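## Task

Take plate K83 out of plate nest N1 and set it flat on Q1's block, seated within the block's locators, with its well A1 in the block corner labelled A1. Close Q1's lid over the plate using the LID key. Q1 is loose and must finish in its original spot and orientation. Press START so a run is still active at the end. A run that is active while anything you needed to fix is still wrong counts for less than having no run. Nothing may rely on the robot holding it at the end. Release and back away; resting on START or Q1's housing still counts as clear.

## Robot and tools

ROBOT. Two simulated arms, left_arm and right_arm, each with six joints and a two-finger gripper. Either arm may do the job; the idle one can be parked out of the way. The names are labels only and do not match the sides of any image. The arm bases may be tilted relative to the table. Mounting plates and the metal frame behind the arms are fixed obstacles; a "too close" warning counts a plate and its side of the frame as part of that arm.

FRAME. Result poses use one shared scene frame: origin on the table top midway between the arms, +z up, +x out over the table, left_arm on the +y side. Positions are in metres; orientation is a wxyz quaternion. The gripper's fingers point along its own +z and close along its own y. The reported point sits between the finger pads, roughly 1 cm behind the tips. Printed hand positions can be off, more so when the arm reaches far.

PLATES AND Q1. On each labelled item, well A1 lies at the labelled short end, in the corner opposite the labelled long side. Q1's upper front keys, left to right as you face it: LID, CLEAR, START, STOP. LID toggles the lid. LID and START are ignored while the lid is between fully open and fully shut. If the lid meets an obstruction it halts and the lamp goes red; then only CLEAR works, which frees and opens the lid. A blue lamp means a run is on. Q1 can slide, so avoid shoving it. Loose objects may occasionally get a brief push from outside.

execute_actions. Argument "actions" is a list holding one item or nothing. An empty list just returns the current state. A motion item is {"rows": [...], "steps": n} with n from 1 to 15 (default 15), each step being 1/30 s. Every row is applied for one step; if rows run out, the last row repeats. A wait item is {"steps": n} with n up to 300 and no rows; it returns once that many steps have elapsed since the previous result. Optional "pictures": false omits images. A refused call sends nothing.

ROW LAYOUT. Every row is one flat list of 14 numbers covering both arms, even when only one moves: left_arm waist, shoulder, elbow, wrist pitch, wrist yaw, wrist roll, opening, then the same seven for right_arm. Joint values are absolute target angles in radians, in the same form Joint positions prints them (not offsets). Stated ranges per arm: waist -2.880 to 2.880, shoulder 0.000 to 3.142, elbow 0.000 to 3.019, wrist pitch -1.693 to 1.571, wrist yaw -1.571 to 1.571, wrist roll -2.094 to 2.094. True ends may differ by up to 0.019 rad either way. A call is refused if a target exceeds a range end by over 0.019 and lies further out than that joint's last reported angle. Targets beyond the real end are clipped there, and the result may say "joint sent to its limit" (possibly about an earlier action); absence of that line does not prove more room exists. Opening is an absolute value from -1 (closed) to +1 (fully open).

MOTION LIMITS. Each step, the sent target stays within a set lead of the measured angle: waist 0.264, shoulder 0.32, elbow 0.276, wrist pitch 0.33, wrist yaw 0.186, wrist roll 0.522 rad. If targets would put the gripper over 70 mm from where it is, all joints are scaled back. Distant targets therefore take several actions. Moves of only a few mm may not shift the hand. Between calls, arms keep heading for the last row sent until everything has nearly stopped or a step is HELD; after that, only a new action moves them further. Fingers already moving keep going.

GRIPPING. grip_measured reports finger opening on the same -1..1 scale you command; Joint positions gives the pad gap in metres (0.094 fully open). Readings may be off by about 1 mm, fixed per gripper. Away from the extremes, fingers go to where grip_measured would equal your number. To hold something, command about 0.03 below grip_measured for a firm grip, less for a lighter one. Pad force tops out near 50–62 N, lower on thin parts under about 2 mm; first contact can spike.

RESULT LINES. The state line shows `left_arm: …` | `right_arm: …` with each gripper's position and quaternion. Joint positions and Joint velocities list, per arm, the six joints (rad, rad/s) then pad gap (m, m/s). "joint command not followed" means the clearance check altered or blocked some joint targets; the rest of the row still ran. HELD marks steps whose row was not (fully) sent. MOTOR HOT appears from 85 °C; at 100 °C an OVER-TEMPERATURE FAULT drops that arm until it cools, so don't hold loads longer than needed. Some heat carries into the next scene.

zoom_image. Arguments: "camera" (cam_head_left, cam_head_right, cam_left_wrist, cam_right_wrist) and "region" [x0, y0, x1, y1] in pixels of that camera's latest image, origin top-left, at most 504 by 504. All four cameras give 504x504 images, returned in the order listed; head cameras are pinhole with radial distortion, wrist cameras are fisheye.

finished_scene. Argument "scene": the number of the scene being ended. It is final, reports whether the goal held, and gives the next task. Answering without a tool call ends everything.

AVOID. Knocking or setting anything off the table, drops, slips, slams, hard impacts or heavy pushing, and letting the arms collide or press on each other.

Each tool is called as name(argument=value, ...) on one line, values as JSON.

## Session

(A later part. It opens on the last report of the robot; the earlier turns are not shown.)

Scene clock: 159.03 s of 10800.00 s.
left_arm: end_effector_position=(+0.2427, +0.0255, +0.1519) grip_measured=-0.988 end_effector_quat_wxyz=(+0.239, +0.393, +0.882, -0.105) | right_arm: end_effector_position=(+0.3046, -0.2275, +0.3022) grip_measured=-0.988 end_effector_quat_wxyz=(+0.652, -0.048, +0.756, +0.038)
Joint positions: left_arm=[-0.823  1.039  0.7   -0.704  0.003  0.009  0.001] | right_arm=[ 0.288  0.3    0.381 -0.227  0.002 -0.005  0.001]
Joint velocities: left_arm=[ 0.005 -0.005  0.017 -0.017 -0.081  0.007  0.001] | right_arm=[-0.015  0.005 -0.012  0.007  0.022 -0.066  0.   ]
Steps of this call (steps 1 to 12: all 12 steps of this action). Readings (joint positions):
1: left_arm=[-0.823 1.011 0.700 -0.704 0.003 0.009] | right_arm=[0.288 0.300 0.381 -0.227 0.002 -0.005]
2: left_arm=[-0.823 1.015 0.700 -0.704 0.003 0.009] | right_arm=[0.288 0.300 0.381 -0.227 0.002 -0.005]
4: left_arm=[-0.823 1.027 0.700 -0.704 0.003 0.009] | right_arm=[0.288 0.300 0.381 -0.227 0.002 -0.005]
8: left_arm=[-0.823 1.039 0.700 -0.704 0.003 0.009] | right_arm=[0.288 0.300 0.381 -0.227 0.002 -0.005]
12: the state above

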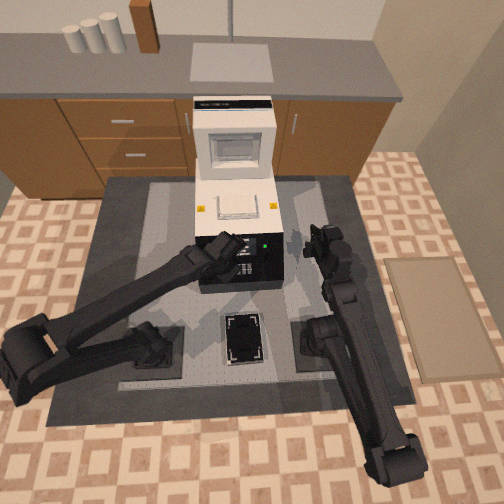

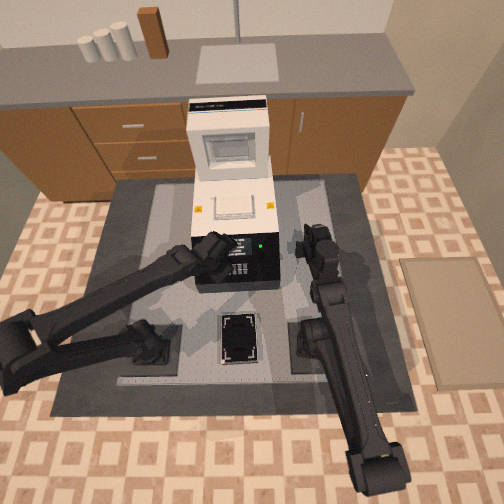

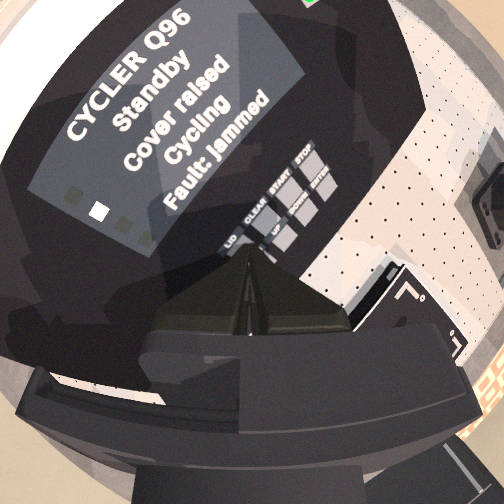

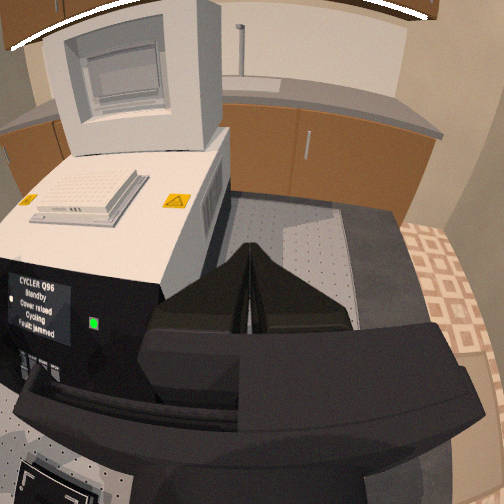

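execute_actions(actions=[{"rows":[[-0.812,1.07,0.72,-0.70,0,0,-1,0.3,0.3,0.42,-0.2,0,0,-1],[-0.812,1.07,0.72,-0.70,0,0,-1,0.3,0.3,0.42,-0.2,0,0,-1],[-0.812,1.095,0.72,-0.70,0,0,-1,0.3,0.3,0.42,-0.2,0,0,-1]],"steps":12}], pictures=false)

execute_actions(actions=[{"rows":[[-0.82,0.99,0.72,-0.70,0,0,-1,0.3,0.3,0.42,-0.2,0,0,-1]],"steps":10}])

execute_actions(actions=[{"rows":[[-0.893,1.05,0.81,-0.68,0,0,-1,0.3,0.3,0.42,-0.2,0,0,-1]]}], pictures=false)

execute_actions(actions=[{"rows":[[-0.893,1.105,0.80,-0.68,0,0,-1,0.3,0.3,0.42,-0.2,0,0,-1]]}])

Scene clock: 163.90 s of 10800.00 s.
left_arm: end_effector_position=(+0.2430, +0.0241, +0.1451) grip_measured=-0.988 end_effector_quat_wxyz=(+0.229, +0.394, +0.884, -0.103) | right_arm: end_effector_position=(+0.3046, -0.2275, +0.3022) grip_measured=-0.988 end_effector_quat_wxyz=(+0.652, -0.048, +0.756, +0.038)
Joint positions: left_arm=[-0.823  1.062  0.702 -0.704  0.008  0.009  0.001] | right_arm=[ 0.288  0.3    0.381 -0.227  0.002 -0.005  0.001]
Joint velocities: left_arm=[-0.005  0.005 -0.007  0.002  0.037  0.022  0.   ] | right_arm=[-0.015 -0.015  0.007 -0.007  0.022  0.022 -0.   ]
Steps of this call (steps 1 to 15: the robot went on to your last target; steps 16 to 90: nothing new was sent; then 1.47 s passed at rest; steps 91 to 102: all 12 steps of this action). Readings (joint positions):
91: left_arm=[-0.823 1.041 0.700 -0.704 0.003 0.009] | right_arm=[0.288 0.300 0.381 -0.227 0.002 -0.005]
92: left_arm=[-0.823 1.044 0.700 -0.704 0.003 0.009] | right_arm=[0.288 0.300 0.381 -0.227 0.002 -0.005]
94: left_arm=[-0.823 1.059 0.700 -0.704 0.004 0.009] | right_arm=[0.288 0.300 0.381 -0.227 0.002 -0.005]
98: left_arm=[-0.823 1.062 0.702 -0.704 0.008 0.009] | right_arm=[0.288 0.300 0.381 -0.227 0.002 -0.005]
102: the state above

Scene clock: 164.23 s of 10800.00 s.
left_arm: end_effector_position=(+0.2421, +0.0262, +0.1698) grip_measured=-0.988 end_effector_quat_wxyz=(+0.261, +0.390, +0.876, -0.115) | right_arm: end_effector_position=(+0.3046, -0.2275, +0.3022) grip_measured=-0.988 end_effector_quat_wxyz=(+0.652, -0.048, +0.756, +0.038)
Joint positions: left_arm=[-0.823  0.99   0.702 -0.704  0.003  0.009  0.001] | right_arm=[ 0.288  0.3    0.381 -0.227  0.002 -0.005  0.001]
Joint velocities: left_arm=[ 0.005 -0.005 -0.017 -0.002 -0.007  0.007  0.   ] | right_arm=[-0.015 -0.005 -0.022 -0.017 -0.007 -0.037  0.   ]
Steps of this call (steps 1 to 10: all 10 steps of this action). Readings (joint positions):
1: left_arm=[-0.823 1.055 0.702 -0.704 0.008 0.009] | right_arm=[0.288 0.300 0.381 -0.227 0.002 -0.005]
2: left_arm=[-0.823 1.045 0.702 -0.704 0.005 0.009] | right_arm=[0.288 0.300 0.381 -0.227 0.002 -0.005]
4: left_arm=[-0.823 1.020 0.702 -0.704 0.004 0.009] | right_arm=[0.288 0.300 0.381 -0.227 0.002 -0.005]
8: left_arm=[-0.823 0.991 0.702 -0.704 0.003 0.009] | right_arm=[0.288 0.300 0.381 -0.227 0.002 -0.005]
10: the state above

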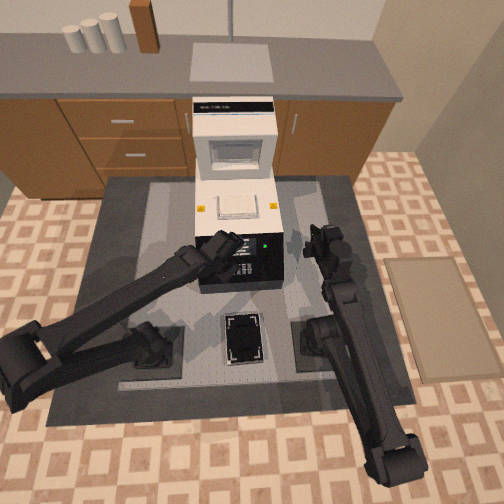

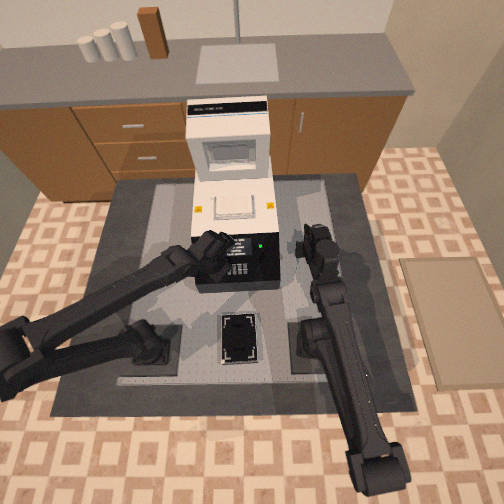

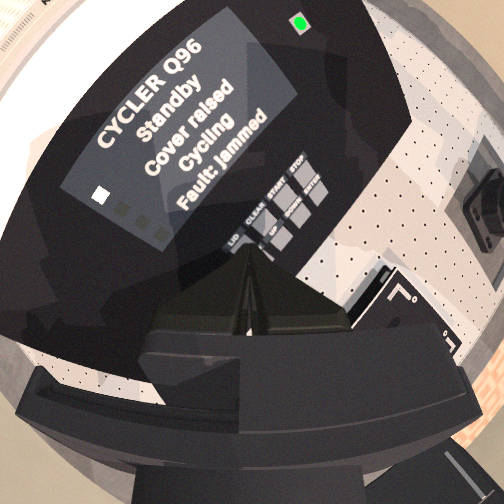

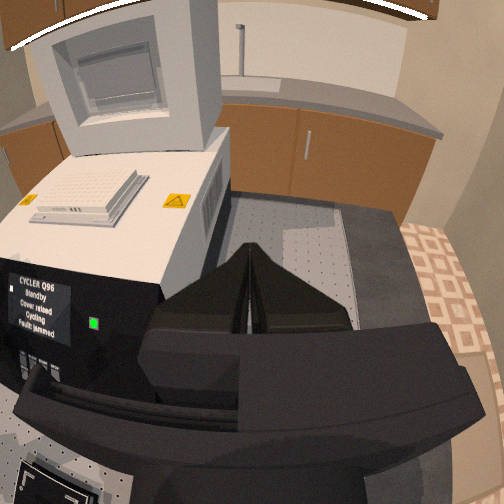

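Scene clock: 164.73 s of 10800.00 s.
left_arm: end_effector_position=(+0.2362, -0.0066, +0.1785) grip_measured=-0.988 end_effector_quat_wxyz=(+0.259, +0.419, +0.862, -0.123) | right_arm: end_effector_position=(+0.3046, -0.2275, +0.3022) grip_measured=-0.988 end_effector_quat_wxyz=(+0.652, -0.048, +0.756, +0.038)
Joint positions: left_arm=[-0.892  1.047  0.759 -0.701 -0.     0.009  0.001] | right_arm=[ 0.288  0.3    0.381 -0.227  0.002 -0.005  0.001]
Joint velocities: left_arm=[-0.005 -0.005  0.012  0.002 -0.037  0.007  0.   ] | right_arm=[-0.005 -0.015  0.002 -0.007 -0.022 -0.125 -0.001]
Steps of this call (steps 1 to 15: all 15 steps of this action). Readings (joint positions):
1: left_arm=[-0.829 0.995 0.706 -0.704 0.000 0.009] | right_arm=[0.288 0.300 0.381 -0.227 0.002 -0.005]
2: left_arm=[-0.841 1.005 0.716 -0.704 -0.000 0.009] | right_arm=[0.288 0.300 0.381 -0.227 0.002 -0.005]
4: left_arm=[-0.872 1.030 0.741 -0.704 -0.000 0.009] | right_arm=[0.288 0.300 0.381 -0.227 0.002 -0.005]
8: left_arm=[-0.892 1.047 0.759 -0.701 -0.000 0.009] | right_arm=[0.288 0.300 0.381 -0.227 0.002 -0.005]
15: the state above

Scene clock: 165.23 s of 10800.00 s.
left_arm: end_effector_position=(+0.2378, -0.0086, +0.1575) grip_measured=-0.988 end_effector_quat_wxyz=(+0.235, +0.422, +0.868, -0.112) | right_arm: end_effector_position=(+0.3046, -0.2275, +0.3022) grip_measured=-0.988 end_effector_quat_wxyz=(+0.652, -0.048, +0.756, +0.038)
Joint positions: left_arm=[-0.892  1.105  0.76  -0.7   -0.     0.009  0.001] | right_arm=[ 0.288  0.3    0.381 -0.227  0.002 -0.005  0.001]
Joint velocities: left_arm=[-0.015 -0.005 -0.007 -0.002  0.022  0.022 -0.001] | right_arm=[-0.015  0.005  0.027  0.007 -0.051 -0.037 -0.001]
Steps of this call (steps 1 to 15: all 15 steps of this action). Readings (joint positions):
1: left_arm=[-0.892 1.051 0.759 -0.701 -0.000 0.009] | right_arm=[0.288 0.300 0.381 -0.227 0.002 -0.005]
2: left_arm=[-0.892 1.058 0.760 -0.700 -0.000 0.009] | right_arm=[0.288 0.300 0.381 -0.227 0.002 -0.005]
4: left_arm=[-0.892 1.079 0.760 -0.700 -0.000 0.009] | right_arm=[0.288 0.300 0.381 -0.227 0.002 -0.005]
8: left_arm=[-0.892 1.105 0.760 -0.700 -0.000 0.009] | right_arm=[0.288 0.300 0.381 -0.227 0.002 -0.005]
15: the state above

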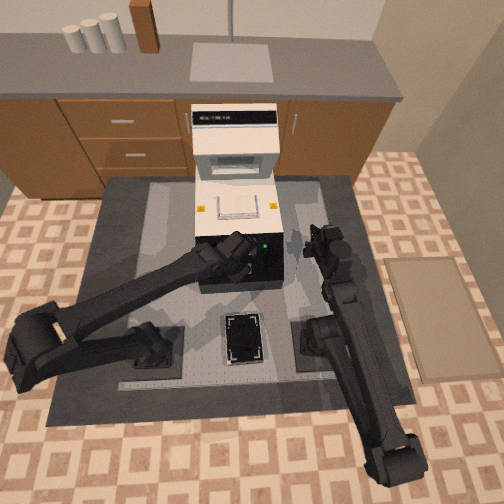

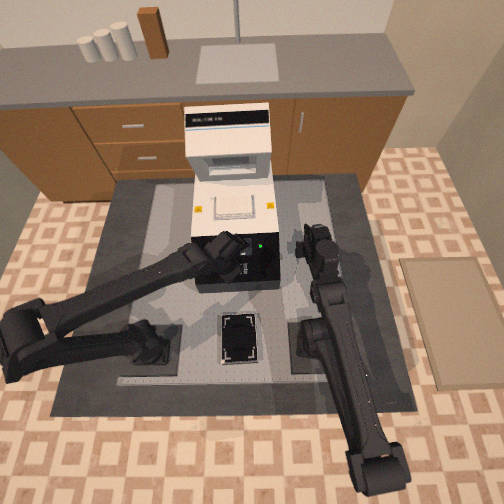

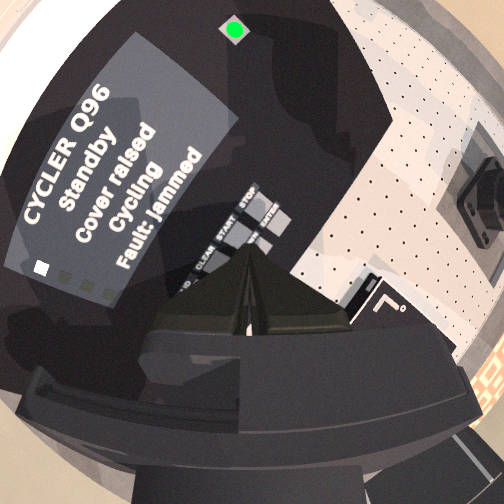

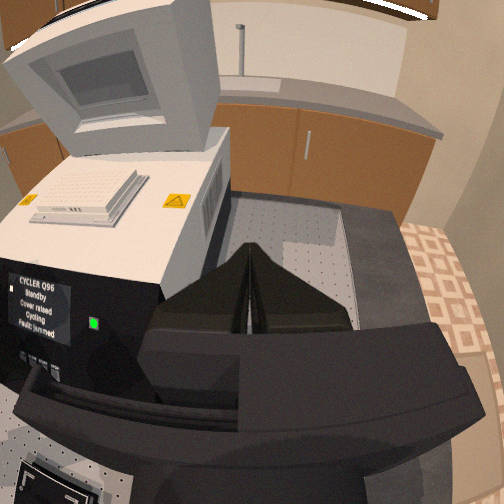

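execute_actions(actions=[{"rows":[[-0.867,1.125,0.79,-0.64,0,0,-1,0.3,0.3,0.42,-0.2,0,0,-1]]}], pictures=false)

execute_actions(actions=[{"steps":45}])

Scene clock: 167.57 s of 10800.00 s.
left_arm: end_effector_position=(+0.2475, -0.0104, +0.1582) grip_measured=-0.988 end_effector_quat_wxyz=(+0.246, +0.414, +0.869, -0.115) | right_arm: end_effector_position=(+0.3046, -0.2275, +0.3022) grip_measured=-0.988 end_effector_quat_wxyz=(+0.652, -0.048, +0.756, +0.038)
Joint positions: left_arm=[-0.876  1.114  0.76  -0.666 -0.     0.009  0.001] | right_arm=[ 0.288  0.3    0.381 -0.227  0.002 -0.005  0.001]
Joint velocities: left_arm=[-0.005 -0.015 -0.012  0.002  0.007 -0.022 -0.001] | right_arm=[-0.005  0.005 -0.007 -0.017  0.022  0.066  0.001]
Steps of this call (steps 1 to 15: the robot went on to your last target; steps 16 to 55: nothing new was sent; steps 56 to 70: all 15 steps of this action). Readings (joint positions):
56: left_arm=[-0.891 1.106 0.760 -0.694 -0.000 0.009] | right_arm=[0.288 0.300 0.381 -0.227 0.002 -0.005]
57: left_arm=[-0.888 1.108 0.760 -0.684 -0.000 0.009] | right_arm=[0.288 0.300 0.381 -0.227 0.002 -0.005]
59: left_arm=[-0.881 1.111 0.760 -0.670 -0.000 0.009] | right_arm=[0.288 0.300 0.381 -0.227 0.002 -0.005]
63: left_arm=[-0.876 1.114 0.760 -0.667 -0.000 0.009] | right_arm=[0.288 0.300 0.381 -0.227 0.002 -0.005]
70: the state above

Scene clock: 169.07 s of 10800.00 s.
left_arm: end_effector_position=(+0.2475, -0.0104, +0.1582) grip_measured=-0.988 end_effector_quat_wxyz=(+0.246, +0.414, +0.869, -0.115) | right_arm: end_effector_position=(+0.3046, -0.2275, +0.3022) grip_measured=-0.988 end_effector_quat_wxyz=(+0.652, -0.048, +0.756, +0.038)
Joint positions: left_arm=[-0.876  1.114  0.76  -0.666 -0.     0.009  0.001] | right_arm=[ 0.288  0.3    0.381 -0.227  0.002 -0.005  0.001]
Joint velocities: left_arm=[ 0.005  0.005 -0.012 -0.012 -0.022  0.007 -0.001] | right_arm=[-0.024 -0.015 -0.007 -0.017 -0.051 -0.066 -0.001]
Steps of this call (steps 1 to 15: the robot went on to your last target; steps 16 to 45: nothing new was sent). Readings (joint positions):
1: left_arm=[-0.876 1.114 0.760 -0.666 -0.000 0.009] | right_arm=[0.288 0.300 0.381 -0.227 0.002 -0.005]
2: left_arm=[-0.876 1.114 0.760 -0.666 -0.000 0.009] | right_arm=[0.288 0.300 0.381 -0.227 0.002 -0.005]
4: left_arm=[-0.876 1.114 0.760 -0.666 -0.000 0.009] | right_arm=[0.288 0.300 0.381 -0.227 0.002 -0.005]
8: left_arm=[-0.876 1.114 0.760 -0.666 -0.000 0.009] | right_arm=[0.288 0.300 0.381 -0.227 0.002 -0.005]
45: the state above
All arms were judged still, so your last target was given up. Only a new action makes them travel on or press farther. Fingers that are still opening or closing keep moving.

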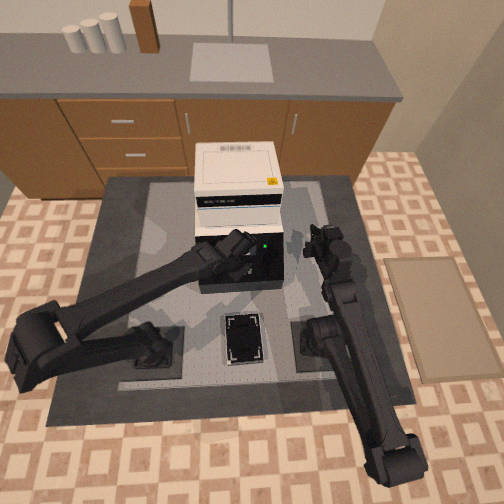

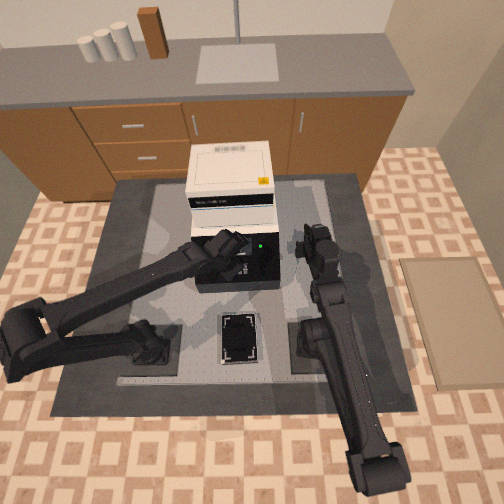

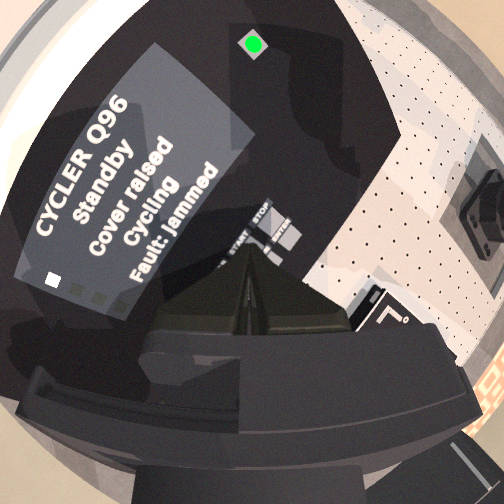

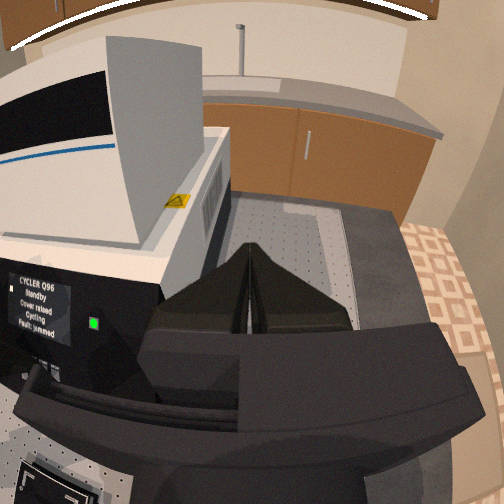

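execute_actions(actions=[{"steps":25}], pictures=false)

execute_actions(actions=[{"rows":[[-0.867,1.14,0.78,-0.66,0,0,-1,0.3,0.3,0.42,-0.2,0,0,-1],[-0.867,1.15,0.78,-0.66,0,0,-1,0.3,0.3,0.42,-0.2,0,0,-1],[-0.867,1.16,0.78,-0.66,0,0,-1,0.3,0.3,0.42,-0.2,0,0,-1],[-0.867,1.18,0.78,-0.66,0,0,-1,0.3,0.3,0.42,-0.2,0,0,-1]]}], pictures=false)

execute_actions(actions=[{"rows":[[-0.875,1.05,0.78,-0.66,0,0,-1,0.3,0.3,0.42,-0.2,0,0,-1]],"steps":10}])

Scene clock: 170.97 s of 10800.00 s.
left_arm: end_effector_position=(+0.2475, -0.0104, +0.1582) grip_measured=-0.988 end_effector_quat_wxyz=(+0.246, +0.414, +0.869, -0.115) | right_arm: end_effector_position=(+0.3046, -0.2275, +0.3022) grip_measured=-0.988 end_effector_quat_wxyz=(+0.652, -0.048, +0.756, +0.038)
Joint positions: left_arm=[-0.876  1.114  0.76  -0.666 -0.     0.009  0.001] | right_arm=[ 0.288  0.3    0.381 -0.227  0.002 -0.005  0.001]
Joint velocities: left_arm=[-0.015 -0.005  0.012  0.002  0.007 -0.022 -0.001] | right_arm=[-0.015 -0.015 -0.012  0.002  0.11   0.037 -0.001]
Steps of this call (steps 1 to 57: nothing new was sent). Readings (joint positions):
1: left_arm=[-0.876 1.114 0.760 -0.666 -0.000 0.009] | right_arm=[0.288 0.300 0.381 -0.227 0.002 -0.005]
2: left_arm=[-0.876 1.114 0.760 -0.666 -0.000 0.009] | right_arm=[0.288 0.300 0.381 -0.227 0.002 -0.005]
4: left_arm=[-0.876 1.114 0.760 -0.666 -0.000 0.009] | right_arm=[0.288 0.300 0.381 -0.227 0.002 -0.005]
8: left_arm=[-0.876 1.114 0.760 -0.666 -0.000 0.009] | right_arm=[0.288 0.300 0.381 -0.227 0.002 -0.005]
57: the state above

Scene clock: 171.47 s of 10800.00 s.
left_arm: end_effector_position=(+0.2465, -0.0126, +0.1470) grip_measured=-0.988 end_effector_quat_wxyz=(+0.231, +0.417, +0.872, -0.113) | right_arm: end_effector_position=(+0.3046, -0.2275, +0.3022) grip_measured=-0.988 end_effector_quat_wxyz=(+0.652, -0.048, +0.756, +0.038)
Joint positions: left_arm=[-0.877  1.145  0.761 -0.666  0.011  0.008  0.001] | right_arm=[ 0.288  0.3    0.381 -0.227  0.002 -0.005  0.001]
Joint velocities: left_arm=[-0.005  0.005 -0.012  0.002  0.007  0.007  0.001] | right_arm=[-0.015  0.005 -0.012 -0.007  0.022  0.007 -0.   ]
Steps of this call (steps 1 to 15: all 15 steps of this action). Readings (joint positions):
1: left_arm=[-0.876 1.116 0.760 -0.666 -0.000 0.009] | right_arm=[0.288 0.300 0.381 -0.227 0.002 -0.005]
2: left_arm=[-0.876 1.118 0.760 -0.666 -0.000 0.009] | right_arm=[0.288 0.300 0.381 -0.227 0.002 -0.005]
4: left_arm=[-0.876 1.132 0.760 -0.666 -0.000 0.009] | right_arm=[0.288 0.300 0.381 -0.227 0.002 -0.005]
8: left_arm=[-0.877 1.145 0.761 -0.666 0.011 0.008] | right_arm=[0.288 0.300 0.381 -0.227 0.002 -0.005]
15: the state above

Scene clock: 171.80 s of 10800.00 s.
left_arm: end_effector_position=(+0.2448, -0.0086, +0.1844) grip_measured=-0.988 end_effector_quat_wxyz=(+0.276, +0.410, +0.860, -0.130) | right_arm: end_effector_position=(+0.3046, -0.2275, +0.3022) grip_measured=-0.988 end_effector_quat_wxyz=(+0.652, -0.048, +0.756, +0.038)
Joint positions: left_arm=[-0.877  1.045  0.759 -0.666  0.003  0.008  0.001] | right_arm=[ 0.288  0.3    0.381 -0.227  0.002 -0.005  0.001]
Joint velocities: left_arm=[ 0.005 -0.005  0.002  0.012  0.037 -0.007  0.   ] | right_arm=[-0.015 -0.024  0.002  0.007  0.007  0.125 -0.   ]
Steps of this call (steps 1 to 10: all 10 steps of this action). Readings (joint positions):
1: left_arm=[-0.877 1.137 0.761 -0.666 0.011 0.008] | right_arm=[0.288 0.300 0.381 -0.227 0.002 -0.005]
2: left_arm=[-0.877 1.124 0.759 -0.666 0.006 0.008] | right_arm=[0.288 0.300 0.381 -0.227 0.002 -0.005]
4: left_arm=[-0.877 1.090 0.759 -0.666 0.004 0.008] | right_arm=[0.288 0.300 0.381 -0.227 0.002 -0.005]
8: left_arm=[-0.877 1.046 0.759 -0.666 0.003 0.008] | right_arm=[0.288 0.300 0.381 -0.227 0.002 -0.005]
10: the state above

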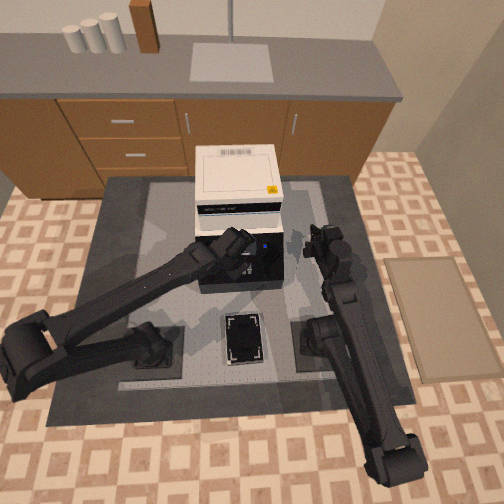

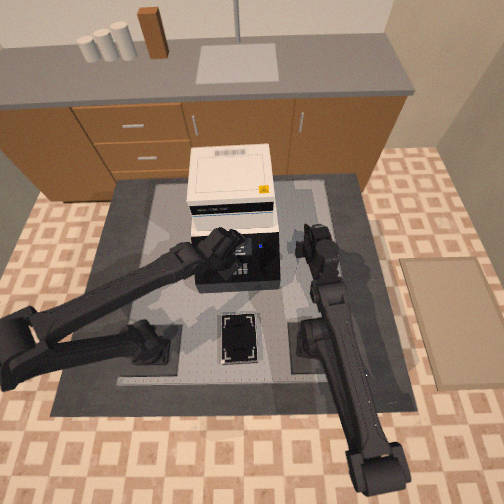

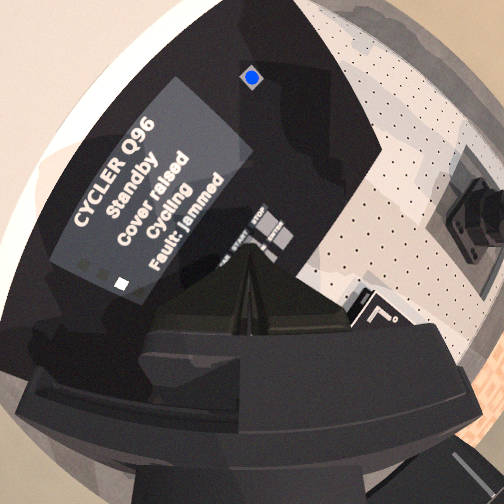

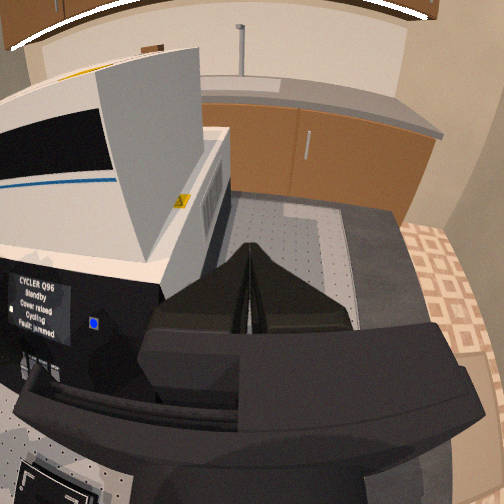

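execute_actions(actions=[{"rows":[[-0.9,0.7,0.65,-0.9,0,0,-1,0,0.3,0.42,-0.2,0,0,-1]]}], pictures=false)

finished_scene(scene=1)

Scene clock: 173.73 s of 10800.00 s.
left_arm: end_effector_position=(+0.1791, +0.0649, +0.2059) grip_measured=-0.988 end_effector_quat_wxyz=(+0.280, +0.415, +0.855, -0.135) | right_arm: end_effector_position=(+0.3020, -0.3186, +0.3022) grip_measured=-0.988 end_effector_quat_wxyz=(+0.651, +0.065, +0.754, -0.060)
Joint positions: left_arm=[-0.89   0.695  0.64  -0.884  0.003  0.008  0.001] | right_arm=[-0.012  0.3    0.381 -0.227  0.002 -0.005  0.001]
Joint velocities: left_arm=[ 0.005  0.142 -0.002 -0.007  0.066 -0.007 -0.001] | right_arm=[-0.015 -0.005 -0.012  0.017 -0.037 -0.037 -0.001]
Steps of this call (steps 1 to 15: the robot went on to your last target; steps 16 to 43: nothing new was sent; steps 44 to 58: all 15 steps of this action). Readings (joint positions):
44: left_arm=[-0.877 1.028 0.752 -0.690 0.003 0.008] | right_arm=[0.264 0.300 0.381 -0.227 -0.007 -0.005]
45: left_arm=[-0.878 0.988 0.731 -0.733 0.003 0.008] | right_arm=[0.199 0.300 0.381 -0.227 -0.008 -0.005]
47: left_arm=[-0.882 0.856 0.673 -0.819 0.003 0.008] | right_arm=[0.054 0.300 0.381 -0.227 -0.000 -0.005]
51: left_arm=[-0.890 0.657 0.640 -0.884 0.003 0.008] | right_arm=[-0.023 0.300 0.381 -0.227 0.003 -0.005]
58: the state above

The scene is finished: the task was done.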